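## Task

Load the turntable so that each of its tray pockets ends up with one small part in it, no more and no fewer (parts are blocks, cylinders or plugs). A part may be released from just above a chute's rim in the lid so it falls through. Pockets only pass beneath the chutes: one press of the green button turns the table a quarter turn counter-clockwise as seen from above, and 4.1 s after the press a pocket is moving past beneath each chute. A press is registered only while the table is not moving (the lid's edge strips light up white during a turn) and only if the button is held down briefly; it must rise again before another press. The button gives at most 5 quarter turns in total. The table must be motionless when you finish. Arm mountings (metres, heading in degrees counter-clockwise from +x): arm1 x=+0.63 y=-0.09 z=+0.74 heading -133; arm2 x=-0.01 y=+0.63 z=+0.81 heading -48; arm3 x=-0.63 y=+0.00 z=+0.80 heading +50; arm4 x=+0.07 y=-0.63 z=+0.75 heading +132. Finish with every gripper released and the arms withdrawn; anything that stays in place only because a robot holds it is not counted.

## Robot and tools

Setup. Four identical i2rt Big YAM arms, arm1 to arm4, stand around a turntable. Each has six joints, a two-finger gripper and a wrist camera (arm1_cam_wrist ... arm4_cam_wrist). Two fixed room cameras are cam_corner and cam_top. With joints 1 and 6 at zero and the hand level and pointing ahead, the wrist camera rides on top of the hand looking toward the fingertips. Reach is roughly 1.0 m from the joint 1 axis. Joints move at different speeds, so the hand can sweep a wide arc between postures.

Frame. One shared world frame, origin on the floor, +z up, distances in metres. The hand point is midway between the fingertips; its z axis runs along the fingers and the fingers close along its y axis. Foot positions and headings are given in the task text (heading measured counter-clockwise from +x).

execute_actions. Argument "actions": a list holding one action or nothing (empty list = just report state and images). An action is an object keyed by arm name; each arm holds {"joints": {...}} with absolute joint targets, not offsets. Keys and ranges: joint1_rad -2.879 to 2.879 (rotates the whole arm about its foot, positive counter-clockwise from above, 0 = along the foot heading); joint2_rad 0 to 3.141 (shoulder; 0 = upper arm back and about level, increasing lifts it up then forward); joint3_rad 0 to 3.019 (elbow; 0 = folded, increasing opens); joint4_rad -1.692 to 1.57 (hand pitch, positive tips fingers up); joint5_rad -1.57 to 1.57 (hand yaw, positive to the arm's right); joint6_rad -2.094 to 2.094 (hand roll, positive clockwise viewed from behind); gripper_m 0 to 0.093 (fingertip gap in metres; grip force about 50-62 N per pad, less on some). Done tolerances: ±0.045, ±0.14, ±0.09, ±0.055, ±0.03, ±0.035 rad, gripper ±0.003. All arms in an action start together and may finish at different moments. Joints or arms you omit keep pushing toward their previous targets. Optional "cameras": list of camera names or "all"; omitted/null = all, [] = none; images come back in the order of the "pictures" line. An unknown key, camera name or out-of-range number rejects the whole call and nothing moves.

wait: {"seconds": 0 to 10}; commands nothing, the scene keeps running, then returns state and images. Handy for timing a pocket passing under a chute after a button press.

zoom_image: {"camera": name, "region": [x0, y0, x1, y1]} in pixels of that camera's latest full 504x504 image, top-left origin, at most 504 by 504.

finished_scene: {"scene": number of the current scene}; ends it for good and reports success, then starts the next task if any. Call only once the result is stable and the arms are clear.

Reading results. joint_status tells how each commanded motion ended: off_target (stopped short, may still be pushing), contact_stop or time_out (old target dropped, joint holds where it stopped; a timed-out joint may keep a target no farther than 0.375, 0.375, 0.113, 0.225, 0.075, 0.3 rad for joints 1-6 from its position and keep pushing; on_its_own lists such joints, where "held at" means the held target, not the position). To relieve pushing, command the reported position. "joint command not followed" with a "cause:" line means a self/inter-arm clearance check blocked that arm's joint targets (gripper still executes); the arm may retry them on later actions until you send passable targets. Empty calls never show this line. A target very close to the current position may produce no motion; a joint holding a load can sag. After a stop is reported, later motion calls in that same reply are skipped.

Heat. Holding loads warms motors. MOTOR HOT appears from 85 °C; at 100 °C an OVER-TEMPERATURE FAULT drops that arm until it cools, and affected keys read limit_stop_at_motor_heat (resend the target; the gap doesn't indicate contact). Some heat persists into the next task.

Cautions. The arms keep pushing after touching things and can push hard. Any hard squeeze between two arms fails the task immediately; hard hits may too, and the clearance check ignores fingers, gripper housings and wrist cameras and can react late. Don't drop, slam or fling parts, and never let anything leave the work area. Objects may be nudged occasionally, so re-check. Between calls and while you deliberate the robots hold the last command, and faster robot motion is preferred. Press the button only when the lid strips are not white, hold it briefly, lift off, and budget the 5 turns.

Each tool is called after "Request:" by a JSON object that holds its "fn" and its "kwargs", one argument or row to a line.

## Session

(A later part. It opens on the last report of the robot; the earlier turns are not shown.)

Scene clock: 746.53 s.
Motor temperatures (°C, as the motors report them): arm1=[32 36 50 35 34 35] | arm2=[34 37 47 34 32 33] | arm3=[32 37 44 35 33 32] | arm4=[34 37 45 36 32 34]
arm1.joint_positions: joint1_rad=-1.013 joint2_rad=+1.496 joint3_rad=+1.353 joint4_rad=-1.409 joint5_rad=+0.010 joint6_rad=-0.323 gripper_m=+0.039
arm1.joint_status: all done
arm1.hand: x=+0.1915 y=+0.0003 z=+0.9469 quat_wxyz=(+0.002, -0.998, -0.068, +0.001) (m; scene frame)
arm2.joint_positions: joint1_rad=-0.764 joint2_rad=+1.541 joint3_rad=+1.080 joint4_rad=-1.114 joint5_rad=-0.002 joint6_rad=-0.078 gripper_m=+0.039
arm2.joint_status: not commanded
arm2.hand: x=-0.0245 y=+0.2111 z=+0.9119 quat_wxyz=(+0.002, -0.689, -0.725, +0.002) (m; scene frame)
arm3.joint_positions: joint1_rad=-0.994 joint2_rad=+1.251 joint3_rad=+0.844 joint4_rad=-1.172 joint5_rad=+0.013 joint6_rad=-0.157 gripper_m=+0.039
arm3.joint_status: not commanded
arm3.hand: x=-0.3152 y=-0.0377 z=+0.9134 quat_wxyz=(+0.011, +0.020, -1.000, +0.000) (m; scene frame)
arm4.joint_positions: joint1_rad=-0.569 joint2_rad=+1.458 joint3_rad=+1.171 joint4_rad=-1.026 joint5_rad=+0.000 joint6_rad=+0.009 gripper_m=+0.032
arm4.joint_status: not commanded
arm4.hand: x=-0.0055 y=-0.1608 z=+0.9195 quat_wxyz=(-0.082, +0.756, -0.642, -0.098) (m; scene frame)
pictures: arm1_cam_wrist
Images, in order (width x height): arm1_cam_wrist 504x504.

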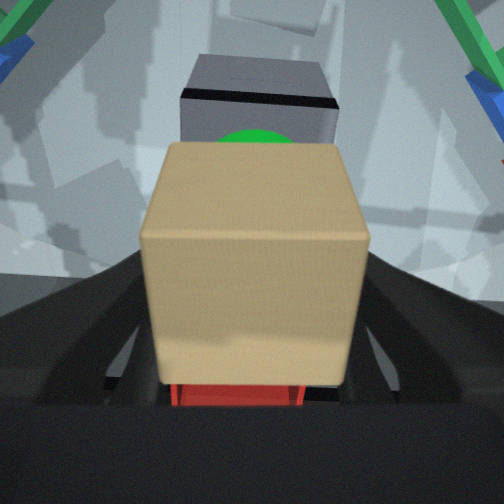

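Request:
{"fn": "execute_actions", "kwargs": {
  "actions": [
    {"arm1":{"joints":{"joint2_rad":1.511,"joint3_rad":1.226,"joint4_rad":-1.275}}}
  ],
  "cameras": ["cam_top","arm1_cam_wrist"]
}}

Request:
{"fn": "execute_actions", "kwargs": {
  "actions": [
    {"arm1":{"joints":{"joint1_rad":-1.11,"joint2_rad":1.15,"joint4_rad":-1.41}}}
  ],
  "cameras": ["cam_top"]
}}

Request:
{"fn": "execute_actions", "kwargs": {
  "actions": [
    {"arm1":{"joints":{"joint3_rad":0.978}}}
  ],
  "cameras": ["cam_top","arm4_cam_wrist"]
}}

Request:
{"fn": "wait", "kwargs": {
  "seconds": 0.4
}}

Request:
{"fn": "wait", "kwargs": {
  "seconds": 0.4
}}

Request:
{"fn": "execute_actions", "kwargs": {
  "actions": [
    {"arm4":{"joints":{"gripper_m":0.055}}}
  ],
  "cameras": ["cam_top","arm4_cam_wrist"]
}}

Request:
{"fn": "wait", "kwargs": {
  "seconds": 0.4
}}

Request:
{"fn": "wait", "kwargs": {
  "seconds": 0.8
}}

Request:
{"fn": "wait", "kwargs": {
  "seconds": 1.0
}}

Request:
{"fn": "wait", "kwargs": {
  "seconds": 1.0
}}

Scene clock: 760.53 s.
Motor temperatures (°C, as the motors report them): arm1=[32 37 50 35 34 35] | arm2=[34 37 47 34 32 33] | arm3=[32 37 44 35 33 32] | arm4=[34 37 45 36 32 34]
arm1.joint_positions: joint1_rad=-1.013 joint2_rad=+1.483 joint3_rad=+1.264 joint4_rad=-1.285 joint5_rad=+0.009 joint6_rad=-0.323 gripper_m=+0.039
arm1.joint_status: all done
arm1.hand: x=+0.1901 y=+0.0001 z=+0.9190 quat_wxyz=(+0.007, -0.997, -0.068, +0.025) (m; scene frame)
arm2.joint_positions: joint1_rad=-0.764 joint2_rad=+1.541 joint3_rad=+1.080 joint4_rad=-1.114 joint5_rad=-0.002 joint6_rad=-0.078 gripper_m=+0.039
arm2.joint_status: not commanded
arm2.hand: x=-0.0245 y=+0.2111 z=+0.9119 quat_wxyz=(+0.002, -0.689, -0.725, +0.002) (m; scene frame)
arm3.joint_positions: joint1_rad=-0.994 joint2_rad=+1.251 joint3_rad=+0.844 joint4_rad=-1.172 joint5_rad=+0.013 joint6_rad=-0.157 gripper_m=+0.039
arm3.joint_status: not commanded
arm3.hand: x=-0.3152 y=-0.0377 z=+0.9134 quat_wxyz=(+0.011, +0.020, -1.000, +0.000) (m; scene frame)
arm4.joint_positions: joint1_rad=-0.569 joint2_rad=+1.458 joint3_rad=+1.171 joint4_rad=-1.026 joint5_rad=+0.000 joint6_rad=+0.009 gripper_m=+0.032
arm4.joint_status: not commanded
arm4.hand: x=-0.0055 y=-0.1608 z=+0.9195 quat_wxyz=(-0.082, +0.756, -0.642, -0.098) (m; scene frame)
pictures: arm1_cam_wrist, cam_top
Images, in order (width x height): arm1_cam_wrist 504x504, cam_top 504x504.

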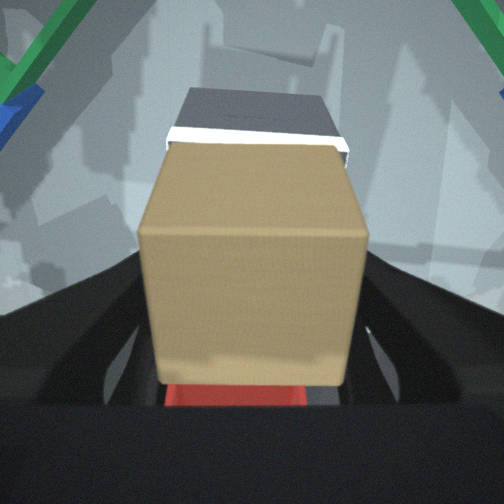

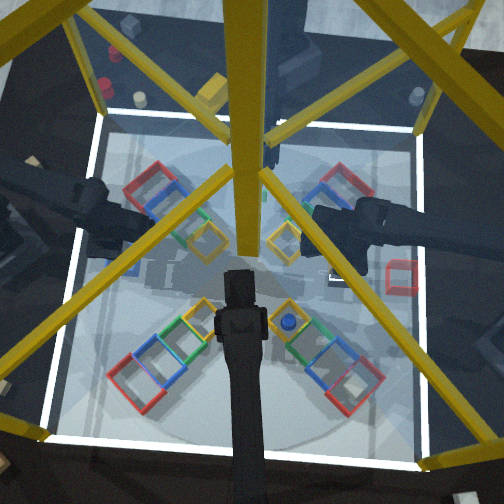

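Scene clock: 761.87 s.
Motor temperatures (°C, as the motors report them): arm1=[32 37 50 35 34 35] | arm2=[34 37 47 34 32 33] | arm3=[32 37 44 35 33 32] | arm4=[34 37 45 36 32 34]
arm1.joint_positions: joint1_rad=-1.118 joint2_rad=+1.138 joint3_rad=+1.225 joint4_rad=-1.396 joint5_rad=+0.010 joint6_rad=-0.323 gripper_m=+0.039
arm1.joint_status: all done
arm1.hand: x=+0.2732 y=+0.0248 z=+1.0331 quat_wxyz=(+0.039, -0.992, -0.015, +0.116) (m; scene frame)
arm2.joint_positions: joint1_rad=-0.764 joint2_rad=+1.541 joint3_rad=+1.080 joint4_rad=-1.114 joint5_rad=-0.002 joint6_rad=-0.078 gripper_m=+0.039
arm2.joint_status: not commanded
arm2.hand: x=-0.0245 y=+0.2111 z=+0.9119 quat_wxyz=(+0.002, -0.689, -0.725, +0.002) (m; scene frame)
arm3.joint_positions: joint1_rad=-0.994 joint2_rad=+1.251 joint3_rad=+0.844 joint4_rad=-1.172 joint5_rad=+0.013 joint6_rad=-0.157 gripper_m=+0.039
arm3.joint_status: not commanded
arm3.hand: x=-0.3152 y=-0.0377 z=+0.9134 quat_wxyz=(+0.011, +0.020, -1.000, +0.000) (m; scene frame)
arm4.joint_positions: joint1_rad=-0.569 joint2_rad=+1.458 joint3_rad=+1.171 joint4_rad=-1.026 joint5_rad=+0.000 joint6_rad=+0.009 gripper_m=+0.032
arm4.joint_status: not commanded
arm4.hand: x=-0.0055 y=-0.1608 z=+0.9195 quat_wxyz=(-0.082, +0.756, -0.642, -0.098) (m; scene frame)
pictures: cam_top
Images, in order (width x height): cam_top 504x504.

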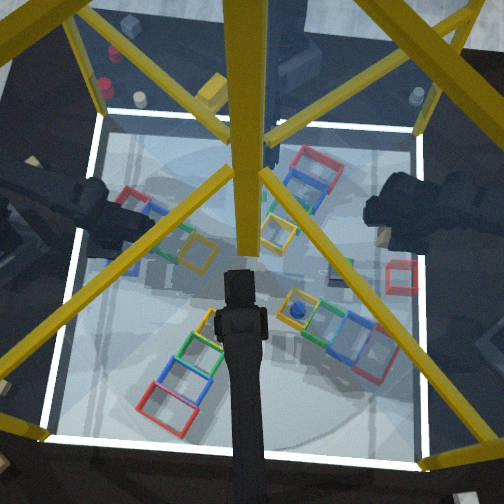

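Scene clock: 762.80 s.
Motor temperatures (°C, as the motors report them): arm1=[32 37 50 35 34 35] | arm2=[34 37 47 34 32 33] | arm3=[32 37 44 35 33 32] | arm4=[34 37 45 36 32 34]
arm1.joint_positions: joint1_rad=-1.118 joint2_rad=+1.141 joint3_rad=+0.980 joint4_rad=-1.398 joint5_rad=+0.010 joint6_rad=-0.323 gripper_m=+0.039
arm1.joint_status: all done
arm1.hand: x=+0.3352 y=+0.0056 z=+0.9318 quat_wxyz=(+0.001, -1.000, -0.016, -0.003) (m; scene frame)
arm2.joint_positions: joint1_rad=-0.764 joint2_rad=+1.541 joint3_rad=+1.080 joint4_rad=-1.114 joint5_rad=-0.002 joint6_rad=-0.078 gripper_m=+0.039
arm2.joint_status: not commanded
arm2.hand: x=-0.0245 y=+0.2111 z=+0.9119 quat_wxyz=(+0.002, -0.689, -0.725, +0.002) (m; scene frame)
arm3.joint_positions: joint1_rad=-0.994 joint2_rad=+1.251 joint3_rad=+0.844 joint4_rad=-1.172 joint5_rad=+0.013 joint6_rad=-0.157 gripper_m=+0.039
arm3.joint_status: not commanded
arm3.hand: x=-0.3152 y=-0.0377 z=+0.9134 quat_wxyz=(+0.011, +0.020, -1.000, +0.000) (m; scene frame)
arm4.joint_positions: joint1_rad=-0.569 joint2_rad=+1.458 joint3_rad=+1.171 joint4_rad=-1.026 joint5_rad=+0.000 joint6_rad=+0.009 gripper_m=+0.032
arm4.joint_status: not commanded
arm4.hand: x=-0.0055 y=-0.1608 z=+0.9195 quat_wxyz=(-0.082, +0.756, -0.642, -0.098) (m; scene frame)
pictures: arm4_cam_wrist, cam_top
Images, in order (width x height): arm4_cam_wrist 504x504, cam_top 504x504.

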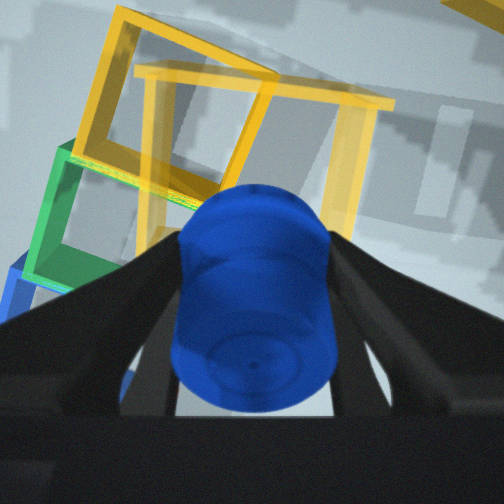

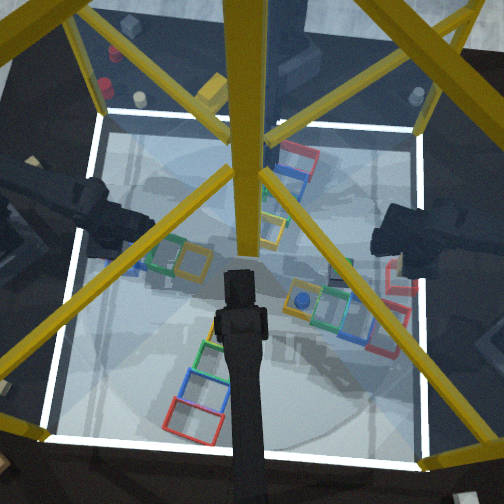

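Scene clock: 763.20 s.
Motor temperatures (°C, as the motors report them): arm1=[32 37 50 35 34 35] | arm2=[34 37 47 34 32 33] | arm3=[32 37 44 35 33 32] | arm4=[34 37 45 36 32 34]
arm1.joint_positions: joint1_rad=-1.118 joint2_rad=+1.141 joint3_rad=+0.980 joint4_rad=-1.398 joint5_rad=+0.010 joint6_rad=-0.323 gripper_m=+0.039
arm1.joint_status: all done
arm1.hand: x=+0.3352 y=+0.0056 z=+0.9318 quat_wxyz=(+0.001, -1.000, -0.016, -0.003) (m; scene frame)
arm2.joint_positions: joint1_rad=-0.764 joint2_rad=+1.541 joint3_rad=+1.080 joint4_rad=-1.114 joint5_rad=-0.002 joint6_rad=-0.078 gripper_m=+0.039
arm2.joint_status: not commanded
arm2.hand: x=-0.0245 y=+0.2111 z=+0.9119 quat_wxyz=(+0.002, -0.689, -0.725, +0.002) (m; scene frame)
arm3.joint_positions: joint1_rad=-0.994 joint2_rad=+1.251 joint3_rad=+0.844 joint4_rad=-1.172 joint5_rad=+0.013 joint6_rad=-0.157 gripper_m=+0.039
arm3.joint_status: not commanded
arm3.hand: x=-0.3152 y=-0.0377 z=+0.9134 quat_wxyz=(+0.011, +0.020, -1.000, +0.000) (m; scene frame)
arm4.joint_positions: joint1_rad=-0.569 joint2_rad=+1.458 joint3_rad=+1.171 joint4_rad=-1.026 joint5_rad=+0.000 joint6_rad=+0.009 gripper_m=+0.032
arm4.joint_status: not commanded
arm4.hand: x=-0.0055 y=-0.1608 z=+0.9195 quat_wxyz=(-0.082, +0.756, -0.642, -0.098) (m; scene frame)
wait: 0.40 s; at rest by 0.27 s
pictures: arm1_cam_wrist, arm2_cam_wrist, arm3_cam_wrist, arm4_cam_wrist, cam_corner, cam_top
Images, in order (width x height): arm1_cam_wrist 504x504, arm2_cam_wrist 504x504, arm3_cam_wrist 504x504, arm4_cam_wrist 504x504, cam_corner 504x504, cam_top 504x504.

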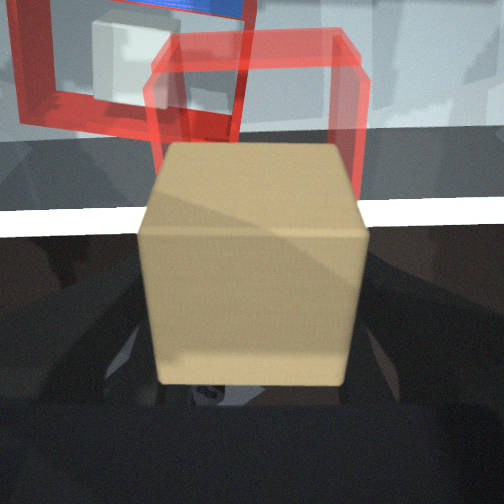

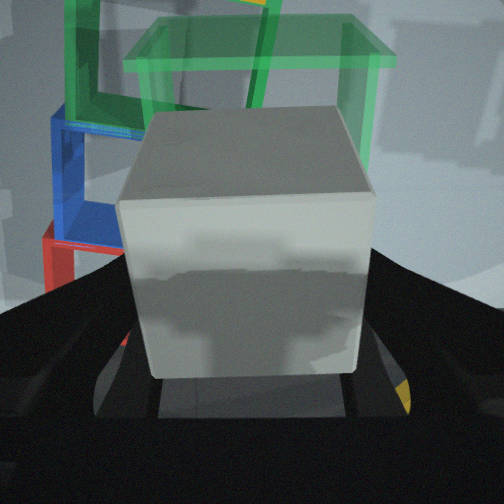

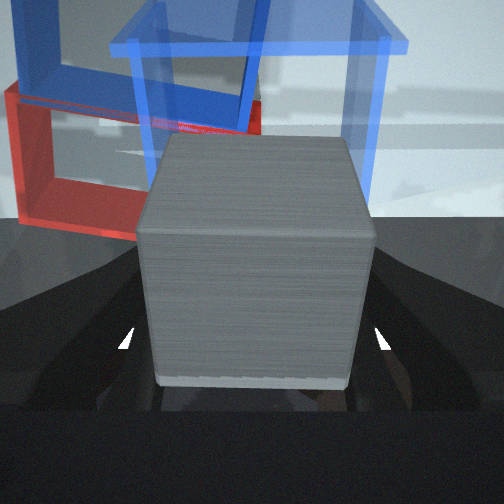

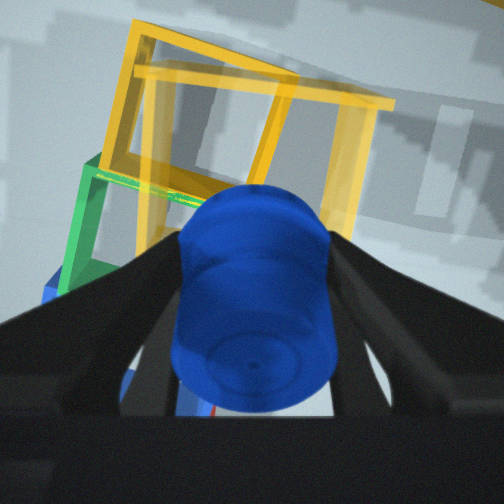

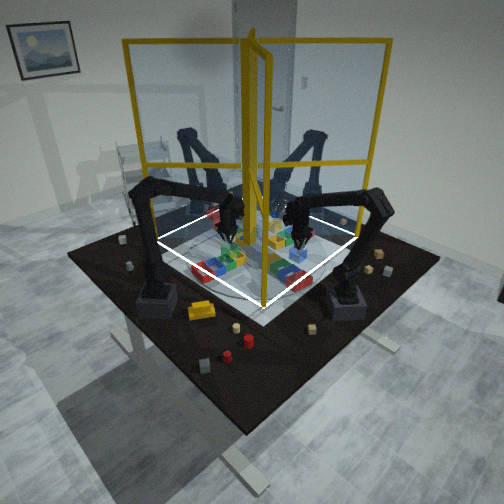

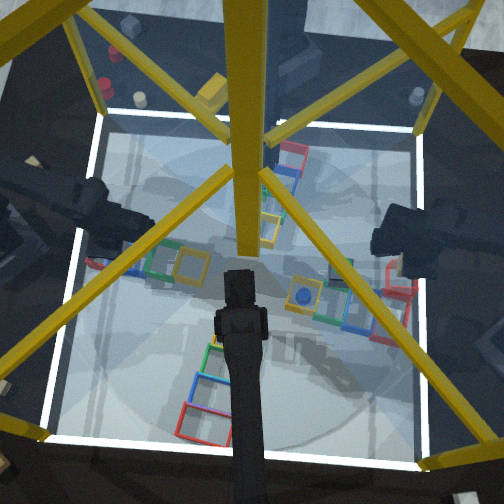

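Scene clock: 763.60 s.
Motor temperatures (°C, as the motors report them): arm1=[32 37 50 35 34 35] | arm2=[34 37 47 34 32 33] | arm3=[32 37 44 35 33 32] | arm4=[34 37 45 36 32 34]
arm1.joint_positions: joint1_rad=-1.118 joint2_rad=+1.141 joint3_rad=+0.980 joint4_rad=-1.398 joint5_rad=+0.010 joint6_rad=-0.323 gripper_m=+0.039
arm1.joint_status: all done
arm1.hand: x=+0.3352 y=+0.0056 z=+0.9318 quat_wxyz=(+0.001, -1.000, -0.016, -0.003) (m; scene frame)
arm2.joint_positions: joint1_rad=-0.764 joint2_rad=+1.541 joint3_rad=+1.080 joint4_rad=-1.114 joint5_rad=-0.002 joint6_rad=-0.078 gripper_m=+0.039
arm2.joint_status: not commanded
arm2.hand: x=-0.0245 y=+0.2111 z=+0.9119 quat_wxyz=(+0.002, -0.689, -0.725, +0.002) (m; scene frame)
arm3.joint_positions: joint1_rad=-0.994 joint2_rad=+1.251 joint3_rad=+0.844 joint4_rad=-1.172 joint5_rad=+0.013 joint6_rad=-0.157 gripper_m=+0.039
arm3.joint_status: not commanded
arm3.hand: x=-0.3152 y=-0.0377 z=+0.9134 quat_wxyz=(+0.011, +0.020, -1.000, +0.000) (m; scene frame)
arm4.joint_positions: joint1_rad=-0.569 joint2_rad=+1.458 joint3_rad=+1.171 joint4_rad=-1.026 joint5_rad=+0.000 joint6_rad=+0.009 gripper_m=+0.032
arm4.joint_status: not commanded
arm4.hand: x=-0.0055 y=-0.1608 z=+0.9195 quat_wxyz=(-0.082, +0.756, -0.642, -0.098) (m; scene frame)
wait: 0.40 s; at rest by 0.27 s
pictures: arm1_cam_wrist, arm2_cam_wrist, arm3_cam_wrist, arm4_cam_wrist, cam_corner, cam_top
Images, in order (width x height): arm1_cam_wrist 504x504, arm2_cam_wrist 504x504, arm3_cam_wrist 504x504, arm4_cam_wrist 504x504, cam_corner 504x504, cam_top 504x504.

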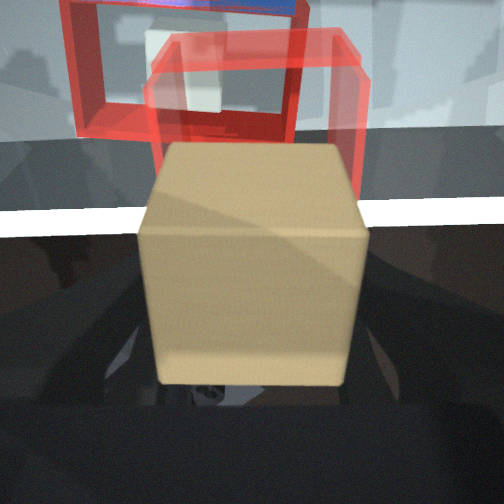

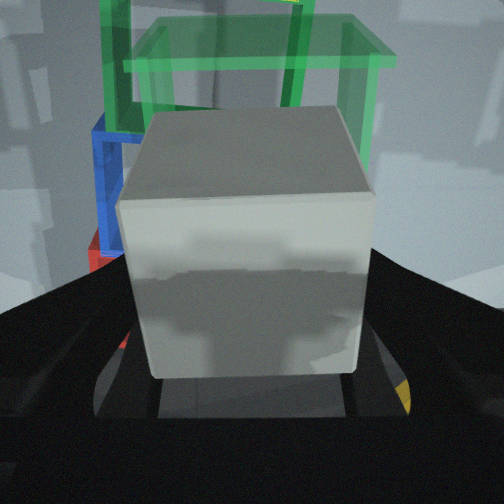

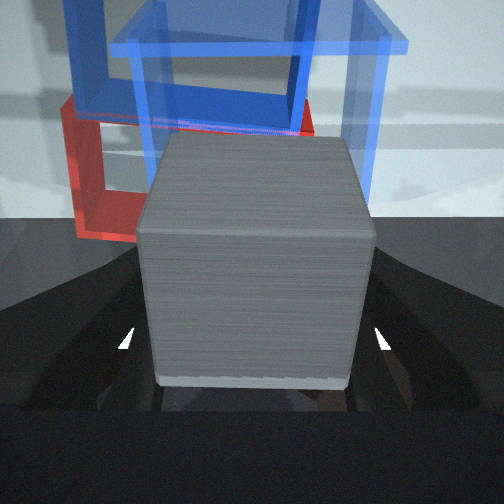

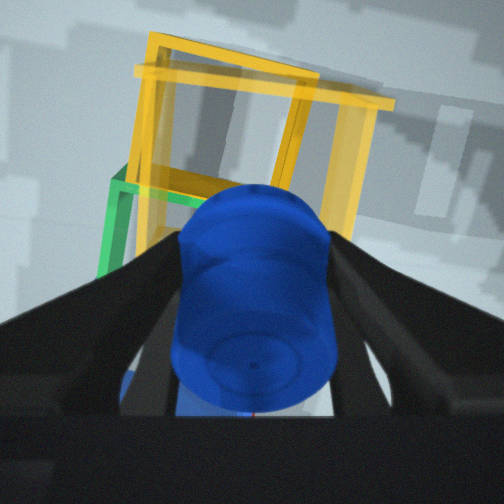

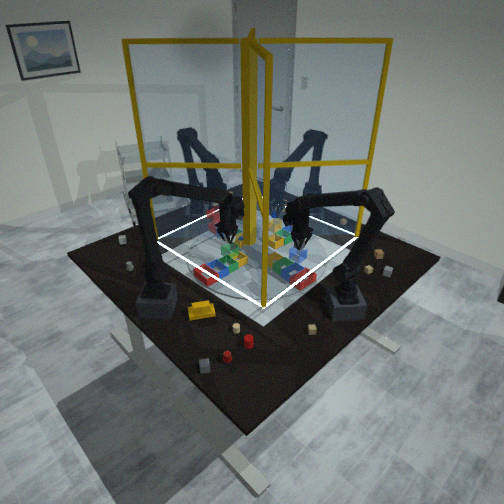

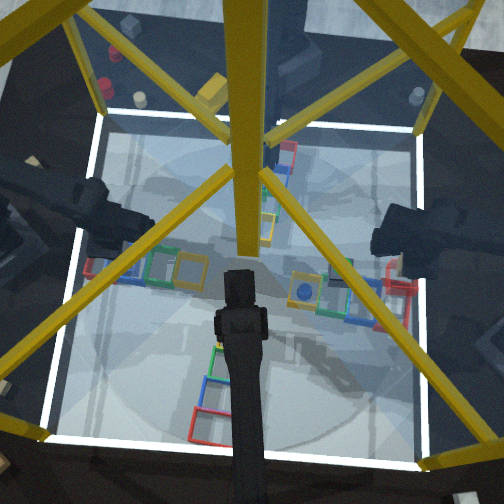

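Scene clock: 764.10 s.
Motor temperatures (°C, as the motors report them): arm1=[32 36 50 35 34 35] | arm2=[34 37 47 34 32 33] | arm3=[32 37 44 35 33 32] | arm4=[34 37 45 36 32 34]
arm1.joint_positions: joint1_rad=-1.118 joint2_rad=+1.141 joint3_rad=+0.980 joint4_rad=-1.398 joint5_rad=+0.010 joint6_rad=-0.323 gripper_m=+0.039
arm1.joint_status: not commanded
arm1.hand: x=+0.3352 y=+0.0056 z=+0.9318 quat_wxyz=(+0.001, -1.000, -0.016, -0.003) (m; scene frame)
arm2.joint_positions: joint1_rad=-0.764 joint2_rad=+1.541 joint3_rad=+1.080 joint4_rad=-1.114 joint5_rad=-0.002 joint6_rad=-0.078 gripper_m=+0.039
arm2.joint_status: not commanded
arm2.hand: x=-0.0245 y=+0.2111 z=+0.9119 quat_wxyz=(+0.002, -0.689, -0.725, +0.002) (m; scene frame)
arm3.joint_positions: joint1_rad=-0.994 joint2_rad=+1.251 joint3_rad=+0.844 joint4_rad=-1.172 joint5_rad=+0.013 joint6_rad=-0.157 gripper_m=+0.039
arm3.joint_status: not commanded
arm3.hand: x=-0.3152 y=-0.0377 z=+0.9134 quat_wxyz=(+0.011, +0.020, -1.000, +0.000) (m; scene frame)
arm4.joint_positions: joint1_rad=-0.569 joint2_rad=+1.458 joint3_rad=+1.171 joint4_rad=-1.026 joint5_rad=+0.000 joint6_rad=+0.009 gripper_m=+0.055
arm4.joint_status: all done
arm4.hand: x=-0.0055 y=-0.1608 z=+0.9195 quat_wxyz=(-0.082, +0.756, -0.642, -0.098) (m; scene frame)
pictures: arm4_cam_wrist, cam_top
Images, in order (width x height): arm4_cam_wrist 504x504, cam_top 504x504.

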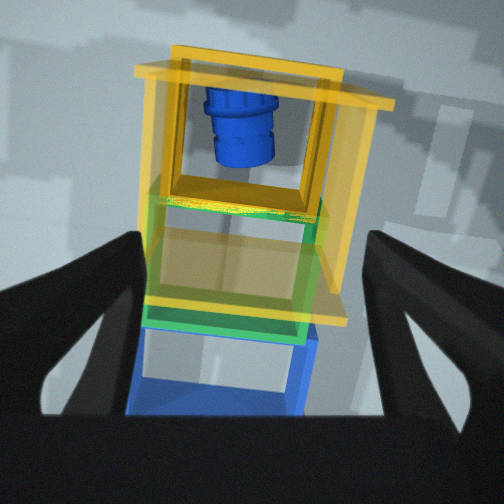

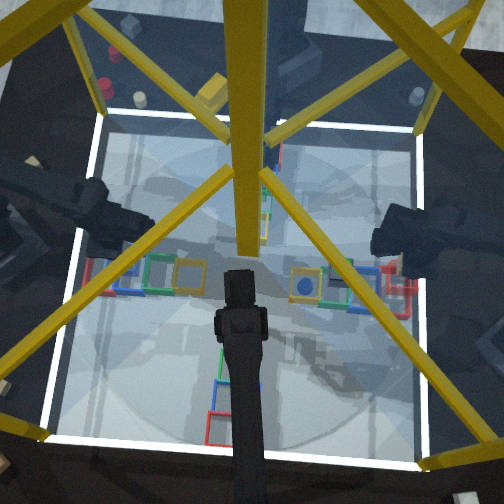

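Scene clock: 764.50 s.
Motor temperatures (°C, as the motors report them): arm1=[32 36 50 35 34 35] | arm2=[34 37 47 34 32 33] | arm3=[32 37 44 35 33 32] | arm4=[34 37 45 36 32 34]
arm1.joint_positions: joint1_rad=-1.118 joint2_rad=+1.141 joint3_rad=+0.980 joint4_rad=-1.398 joint5_rad=+0.010 joint6_rad=-0.323 gripper_m=+0.039
arm1.joint_status: not commanded
arm1.hand: x=+0.3352 y=+0.0056 z=+0.9318 quat_wxyz=(+0.001, -1.000, -0.016, -0.003) (m; scene frame)
arm2.joint_positions: joint1_rad=-0.764 joint2_rad=+1.541 joint3_rad=+1.080 joint4_rad=-1.114 joint5_rad=-0.002 joint6_rad=-0.078 gripper_m=+0.039
arm2.joint_status: not commanded
arm2.hand: x=-0.0245 y=+0.2111 z=+0.9119 quat_wxyz=(+0.002, -0.689, -0.725, +0.002) (m; scene frame)
arm3.joint_positions: joint1_rad=-0.994 joint2_rad=+1.251 joint3_rad=+0.844 joint4_rad=-1.172 joint5_rad=+0.013 joint6_rad=-0.157 gripper_m=+0.039
arm3.joint_status: not commanded
arm3.hand: x=-0.3152 y=-0.0377 z=+0.9134 quat_wxyz=(+0.011, +0.020, -1.000, +0.000) (m; scene frame)
arm4.joint_positions: joint1_rad=-0.569 joint2_rad=+1.458 joint3_rad=+1.171 joint4_rad=-1.026 joint5_rad=+0.000 joint6_rad=+0.009 gripper_m=+0.055
arm4.joint_status: all done
arm4.hand: x=-0.0055 y=-0.1608 z=+0.9195 quat_wxyz=(-0.082, +0.756, -0.642, -0.098) (m; scene frame)
wait: 0.40 s; at rest by 0.27 s
pictures: arm1_cam_wrist, arm2_cam_wrist, arm3_cam_wrist, arm4_cam_wrist, cam_corner, cam_top
Images, in order (width x height): arm1_cam_wrist 504x504, arm2_cam_wrist 504x504, arm3_cam_wrist 504x504, arm4_cam_wrist 504x504, cam_corner 504x504, cam_top 504x504.

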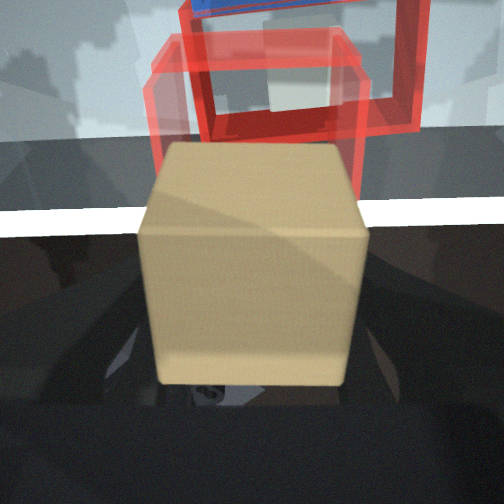

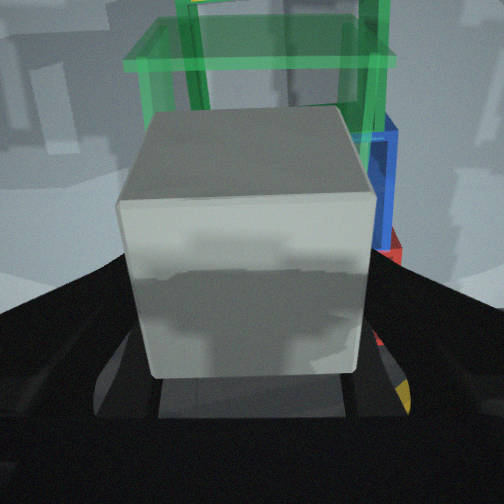

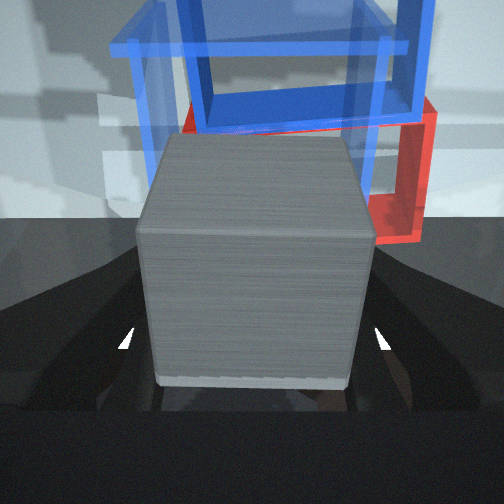

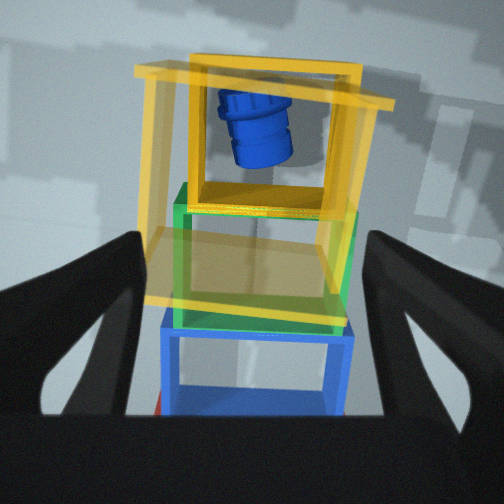

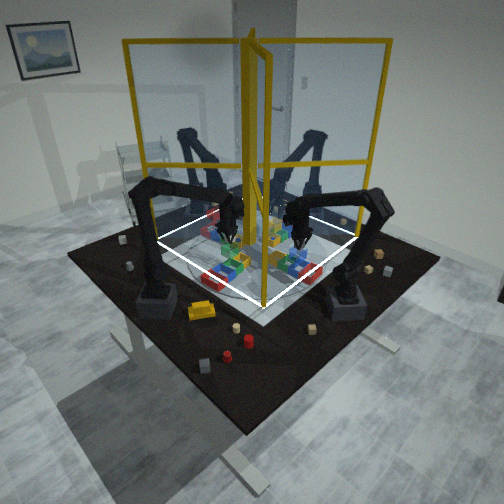

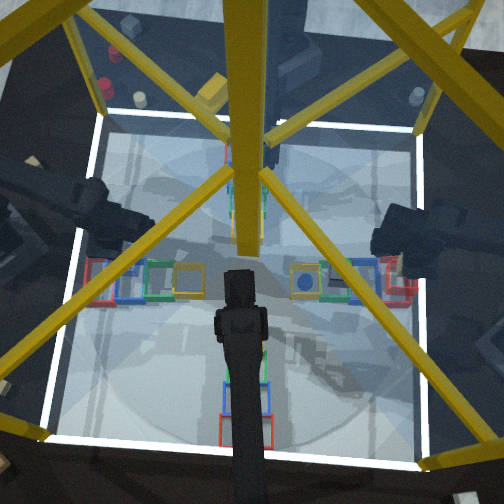

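Scene clock: 765.30 s.
Motor temperatures (°C, as the motors report them): arm1=[32 36 50 35 34 35] | arm2=[34 37 47 34 32 33] | arm3=[32 37 44 35 33 32] | arm4=[34 37 45 36 32 34]
arm1.joint_positions: joint1_rad=-1.118 joint2_rad=+1.141 joint3_rad=+0.980 joint4_rad=-1.398 joint5_rad=+0.010 joint6_rad=-0.323 gripper_m=+0.039
arm1.joint_status: not commanded
arm1.hand: x=+0.3352 y=+0.0056 z=+0.9318 quat_wxyz=(+0.001, -1.000, -0.016, -0.003) (m; scene frame)
arm2.joint_positions: joint1_rad=-0.764 joint2_rad=+1.541 joint3_rad=+1.080 joint4_rad=-1.114 joint5_rad=-0.002 joint6_rad=-0.078 gripper_m=+0.039
arm2.joint_status: not commanded
arm2.hand: x=-0.0245 y=+0.2111 z=+0.9119 quat_wxyz=(+0.002, -0.689, -0.725, +0.002) (m; scene frame)
arm3.joint_positions: joint1_rad=-0.994 joint2_rad=+1.251 joint3_rad=+0.844 joint4_rad=-1.172 joint5_rad=+0.013 joint6_rad=-0.157 gripper_m=+0.039
arm3.joint_status: not commanded
arm3.hand: x=-0.3152 y=-0.0377 z=+0.9134 quat_wxyz=(+0.011, +0.020, -1.000, +0.000) (m; scene frame)
arm4.joint_positions: joint1_rad=-0.569 joint2_rad=+1.458 joint3_rad=+1.171 joint4_rad=-1.026 joint5_rad=+0.000 joint6_rad=+0.009 gripper_m=+0.055
arm4.joint_status: all done
arm4.hand: x=-0.0055 y=-0.1608 z=+0.9195 quat_wxyz=(-0.082, +0.756, -0.642, -0.098) (m; scene frame)
wait: 0.80 s; at rest by 0.27 s
pictures: arm1_cam_wrist, arm2_cam_wrist, arm3_cam_wrist, arm4_cam_wrist, cam_corner, cam_top
Images, in order (width x height): arm1_cam_wrist 504x504, arm2_cam_wrist 504x504, arm3_cam_wrist 504x504, arm4_cam_wrist 504x504, cam_corner 504x504, cam_top 504x504.

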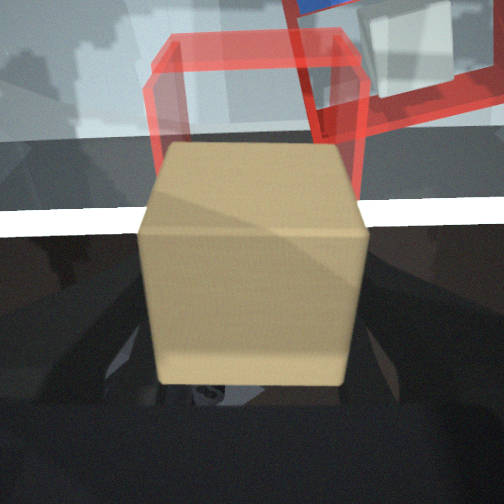

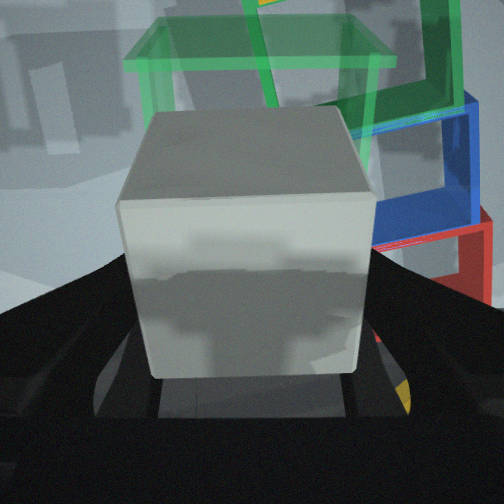

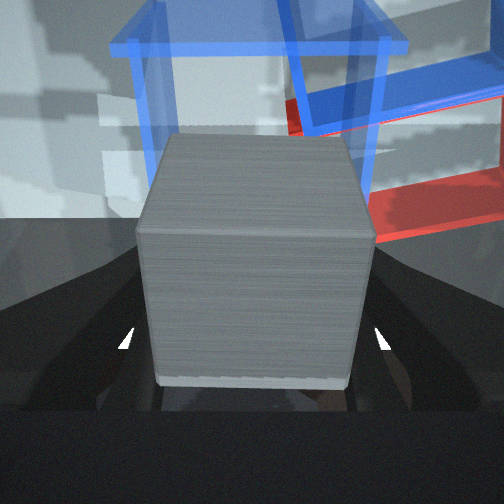

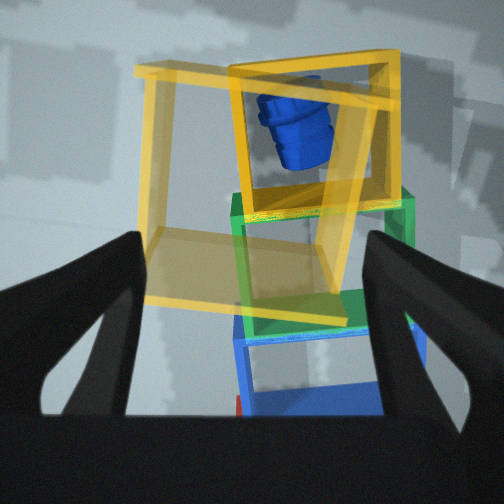

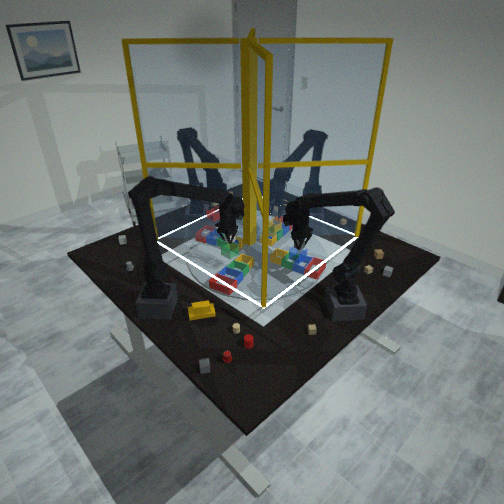

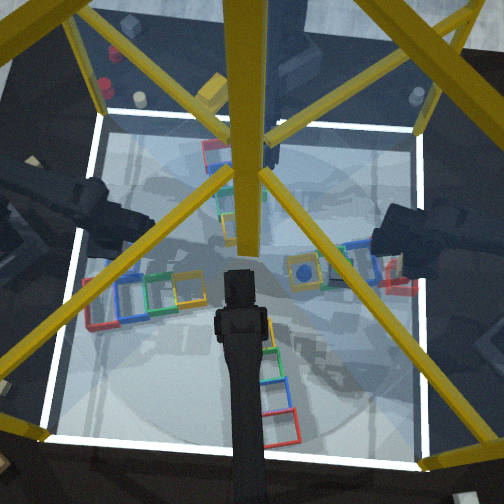

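Scene clock: 766.30 s.
Motor temperatures (°C, as the motors report them): arm1=[32 36 49 35 34 35] | arm2=[34 37 47 34 32 33] | arm3=[32 37 44 35 33 32] | arm4=[34 37 45 36 32 34]
arm1.joint_positions: joint1_rad=-1.118 joint2_rad=+1.141 joint3_rad=+0.980 joint4_rad=-1.398 joint5_rad=+0.010 joint6_rad=-0.323 gripper_m=+0.039
arm1.joint_status: not commanded
arm1.hand: x=+0.3352 y=+0.0056 z=+0.9318 quat_wxyz=(+0.001, -1.000, -0.016, -0.003) (m; scene frame)
arm2.joint_positions: joint1_rad=-0.764 joint2_rad=+1.541 joint3_rad=+1.080 joint4_rad=-1.114 joint5_rad=-0.002 joint6_rad=-0.078 gripper_m=+0.039
arm2.joint_status: not commanded
arm2.hand: x=-0.0245 y=+0.2111 z=+0.9119 quat_wxyz=(+0.002, -0.689, -0.725, +0.002) (m; scene frame)
arm3.joint_positions: joint1_rad=-0.994 joint2_rad=+1.251 joint3_rad=+0.844 joint4_rad=-1.172 joint5_rad=+0.013 joint6_rad=-0.157 gripper_m=+0.039
arm3.joint_status: not commanded
arm3.hand: x=-0.3152 y=-0.0377 z=+0.9134 quat_wxyz=(+0.011, +0.020, -1.000, +0.000) (m; scene frame)
arm4.joint_positions: joint1_rad=-0.569 joint2_rad=+1.458 joint3_rad=+1.171 joint4_rad=-1.026 joint5_rad=+0.000 joint6_rad=+0.009 gripper_m=+0.055
arm4.joint_status: all done
arm4.hand: x=-0.0055 y=-0.1608 z=+0.9195 quat_wxyz=(-0.082, +0.756, -0.642, -0.098) (m; scene frame)
wait: 1.00 s; at rest by 0.27 s
pictures: arm1_cam_wrist, arm2_cam_wrist, arm3_cam_wrist, arm4_cam_wrist, cam_corner, cam_top
Images, in order (width x height): arm1_cam_wrist 504x504, arm2_cam_wrist 504x504, arm3_cam_wrist 504x504, arm4_cam_wrist 504x504, cam_corner 504x504, cam_top 504x504.

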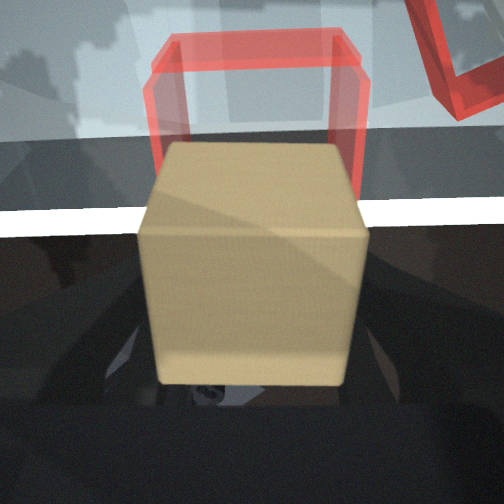

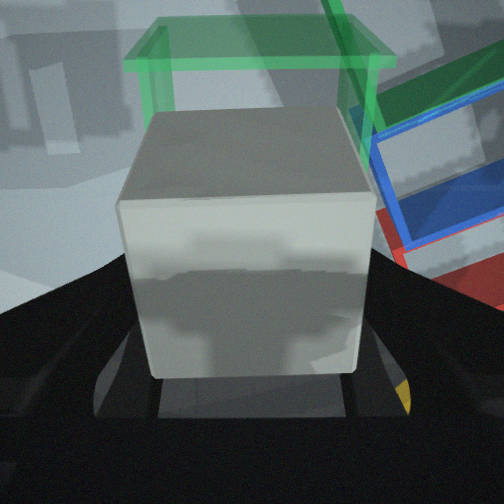

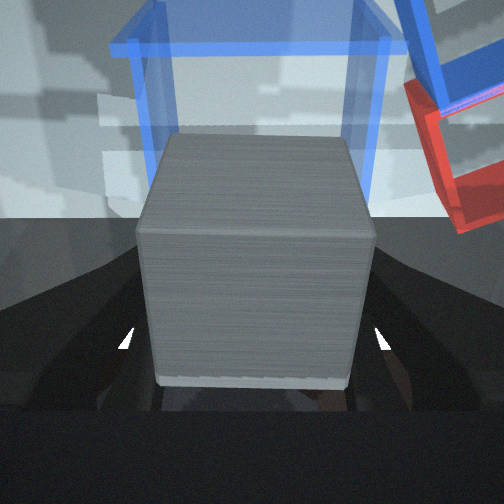

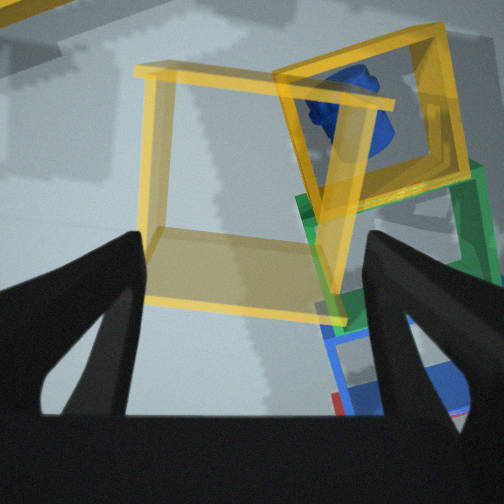

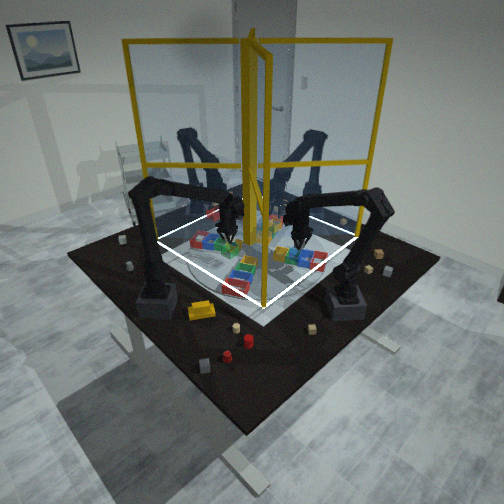

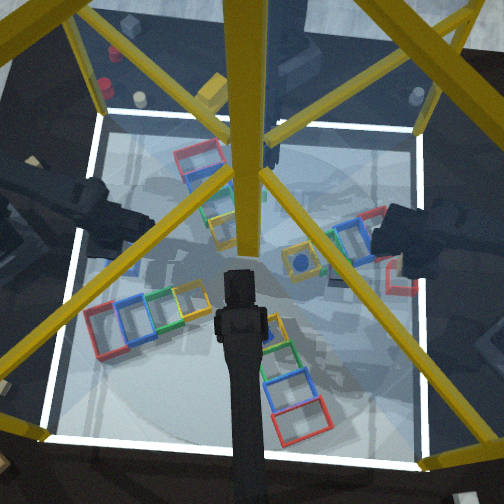

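Scene clock: 767.30 s.
Motor temperatures (°C, as the motors report them): arm1=[32 36 49 35 34 35] | arm2=[34 37 47 34 32 33] | arm3=[32 37 44 35 33 32] | arm4=[34 37 45 36 32 34]
arm1.joint_positions: joint1_rad=-1.118 joint2_rad=+1.141 joint3_rad=+0.980 joint4_rad=-1.398 joint5_rad=+0.010 joint6_rad=-0.323 gripper_m=+0.039
arm1.joint_status: not commanded
arm1.hand: x=+0.3352 y=+0.0056 z=+0.9318 quat_wxyz=(+0.001, -1.000, -0.016, -0.003) (m; scene frame)
arm2.joint_positions: joint1_rad=-0.764 joint2_rad=+1.541 joint3_rad=+1.080 joint4_rad=-1.114 joint5_rad=-0.002 joint6_rad=-0.078 gripper_m=+0.039
arm2.joint_status: not commanded
arm2.hand: x=-0.0245 y=+0.2111 z=+0.9119 quat_wxyz=(+0.002, -0.689, -0.725, +0.002) (m; scene frame)
arm3.joint_positions: joint1_rad=-0.994 joint2_rad=+1.251 joint3_rad=+0.844 joint4_rad=-1.172 joint5_rad=+0.013 joint6_rad=-0.157 gripper_m=+0.039
arm3.joint_status: not commanded
arm3.hand: x=-0.3152 y=-0.0377 z=+0.9134 quat_wxyz=(+0.011, +0.020, -1.000, +0.000) (m; scene frame)
arm4.joint_positions: joint1_rad=-0.569 joint2_rad=+1.458 joint3_rad=+1.171 joint4_rad=-1.026 joint5_rad=+0.000 joint6_rad=+0.009 gripper_m=+0.055
arm4.joint_status: all done
arm4.hand: x=-0.0055 y=-0.1608 z=+0.9195 quat_wxyz=(-0.082, +0.756, -0.642, -0.098) (m; scene frame)
wait: 1.00 s; at rest by 0.27 s
pictures: arm1_cam_wrist, arm2_cam_wrist, arm3_cam_wrist, arm4_cam_wrist, cam_corner, cam_top
Images, in order (width x height): arm1_cam_wrist 504x504, arm2_cam_wrist 504x504, arm3_cam_wrist 504x504, arm4_cam_wrist 504x504, cam_corner 504x504, cam_top 504x504.

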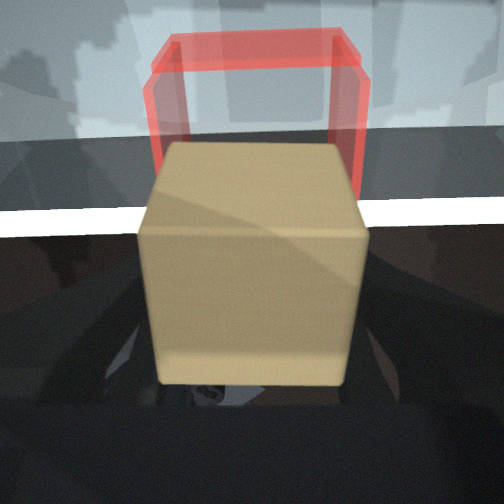

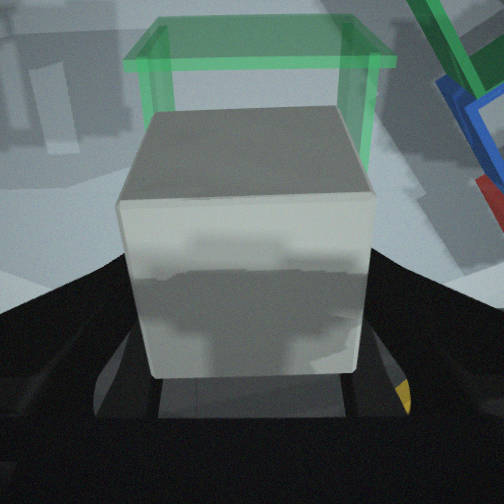

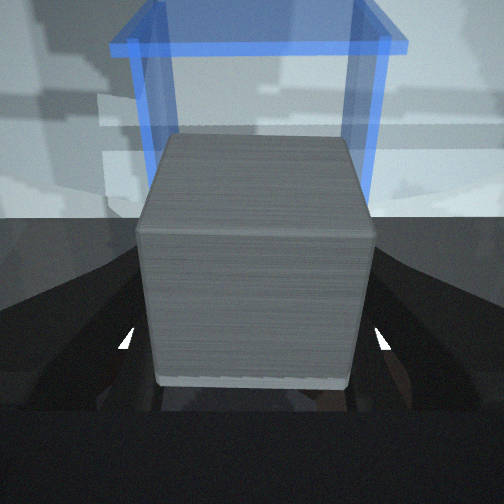

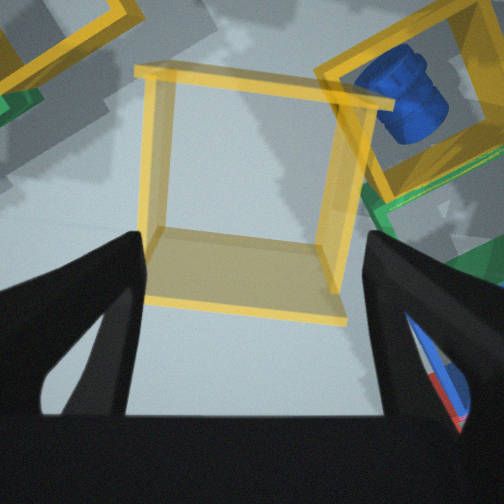

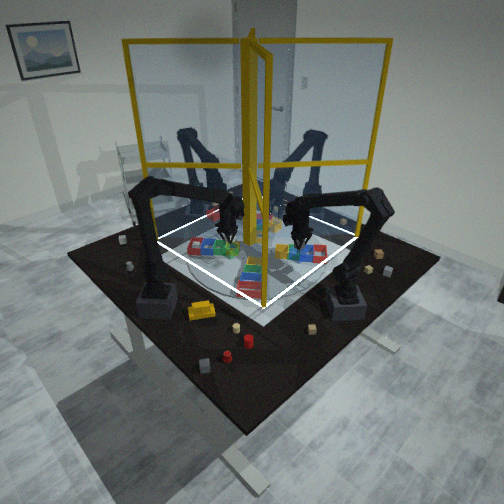

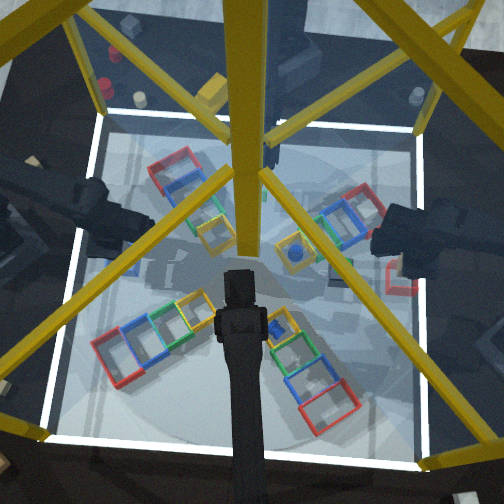

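Request:
{"fn": "execute_actions", "kwargs": {
  "actions": [
    {"arm4":{"joints":{"joint2_rad":1.01,"joint4_rad":-1.55,"gripper_m":0.093}}}
  ],
  "cameras": []
}}

Request:
{"fn": "execute_actions", "kwargs": {
  "actions": [
    {"arm4":{"joints":{"joint1_rad":0.894,"joint2_rad":1.342,"joint3_rad":1.085,"joint4_rad":-1.296,"joint6_rad":-0.73}}}
  ],
  "cameras": ["arm4_cam_wrist","cam_top"]
}}

Scene clock: 822.43 s.
Motor temperatures (°C, as the motors report them): arm1=[32 36 48 35 34 35] | arm2=[34 37 47 34 32 33] | arm3=[32 37 44 35 33 32] | arm4=[34 38 46 36 32 34]
arm1.joint_positions: joint1_rad=-1.118 joint2_rad=+1.141 joint3_rad=+0.980 joint4_rad=-1.398 joint5_rad=+0.010 joint6_rad=-0.323 gripper_m=+0.039
arm1.joint_status: not commanded
arm1.hand: x=+0.3352 y=+0.0056 z=+0.9318 quat_wxyz=(+0.001, -1.000, -0.016, -0.003) (m; scene frame)
arm2.joint_positions: joint1_rad=-0.764 joint2_rad=+1.541 joint3_rad=+1.080 joint4_rad=-1.114 joint5_rad=-0.002 joint6_rad=-0.078 gripper_m=+0.039
arm2.joint_status: not commanded
arm2.hand: x=-0.0245 y=+0.2111 z=+0.9119 quat_wxyz=(+0.002, -0.689, -0.725, +0.002) (m; scene frame)
arm3.joint_positions: joint1_rad=-0.994 joint2_rad=+1.251 joint3_rad=+0.844 joint4_rad=-1.172 joint5_rad=+0.013 joint6_rad=-0.157 gripper_m=+0.039
arm3.joint_status: not commanded
arm3.hand: x=-0.3152 y=-0.0377 z=+0.9134 quat_wxyz=(+0.011, +0.020, -1.000, +0.000) (m; scene frame)
arm4.joint_positions: joint1_rad=-0.569 joint2_rad=+1.006 joint3_rad=+1.171 joint4_rad=-1.542 joint5_rad=+0.000 joint6_rad=+0.009 gripper_m=+0.093
arm4.joint_status: all done
arm4.hand: x=+0.0243 y=-0.3332 z=+1.0596 quat_wxyz=(-0.061, +0.758, -0.645, -0.074) (m; scene frame)
pictures: none
No camera images: the call's "cameras" was empty. Leave "cameras" out to get every camera's image.

Scene clock: 824.17 s.
Motor temperatures (°C, as the motors report them): arm1=[32 36 48 35 34 35] | arm2=[34 37 47 34 32 33] | arm3=[32 37 44 35 33 32] | arm4=[34 37 45 36 32 34]
arm1.joint_positions: joint1_rad=-1.118 joint2_rad=+1.141 joint3_rad=+0.980 joint4_rad=-1.398 joint5_rad=+0.010 joint6_rad=-0.323 gripper_m=+0.039
arm1.joint_status: not commanded
arm1.hand: x=+0.3352 y=+0.0056 z=+0.9318 quat_wxyz=(+0.001, -1.000, -0.016, -0.003) (m; scene frame)
arm2.joint_positions: joint1_rad=-0.764 joint2_rad=+1.541 joint3_rad=+1.080 joint4_rad=-1.114 joint5_rad=-0.002 joint6_rad=-0.078 gripper_m=+0.039
arm2.joint_status: not commanded
arm2.hand: x=-0.0245 y=+0.2111 z=+0.9119 quat_wxyz=(+0.002, -0.689, -0.725, +0.002) (m; scene frame)
arm3.joint_positions: joint1_rad=-0.994 joint2_rad=+1.251 joint3_rad=+0.844 joint4_rad=-1.172 joint5_rad=+0.013 joint6_rad=-0.157 gripper_m=+0.039
arm3.joint_status: not commanded
arm3.hand: x=-0.3152 y=-0.0377 z=+0.9134 quat_wxyz=(+0.011, +0.020, -1.000, +0.000) (m; scene frame)
arm4.joint_positions: joint1_rad=+0.893 joint2_rad=+1.363 joint3_rad=+1.089 joint4_rad=-1.297 joint5_rad=+0.000 joint6_rad=-0.715 gripper_m=+0.093
arm4.joint_status: all done
arm4.hand: x=-0.3021 y=-0.6527 z=+0.9179 quat_wxyz=(+0.001, +0.926, +0.379, -0.001) (m; scene frame)
pictures: arm4_cam_wrist, cam_top
Images, in order (width x height): arm4_cam_wrist 504x504, cam_top 504x504.

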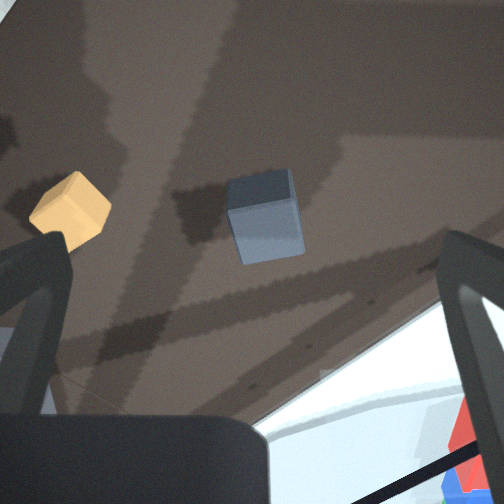

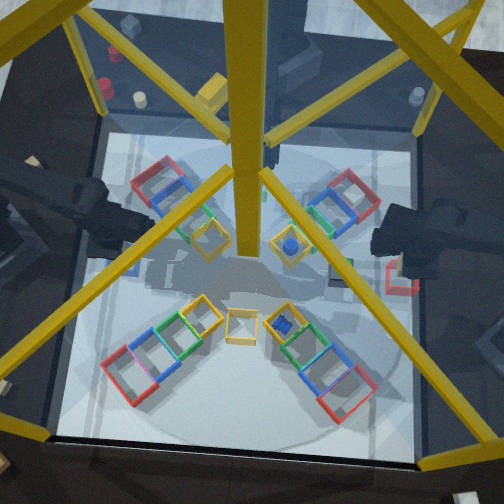

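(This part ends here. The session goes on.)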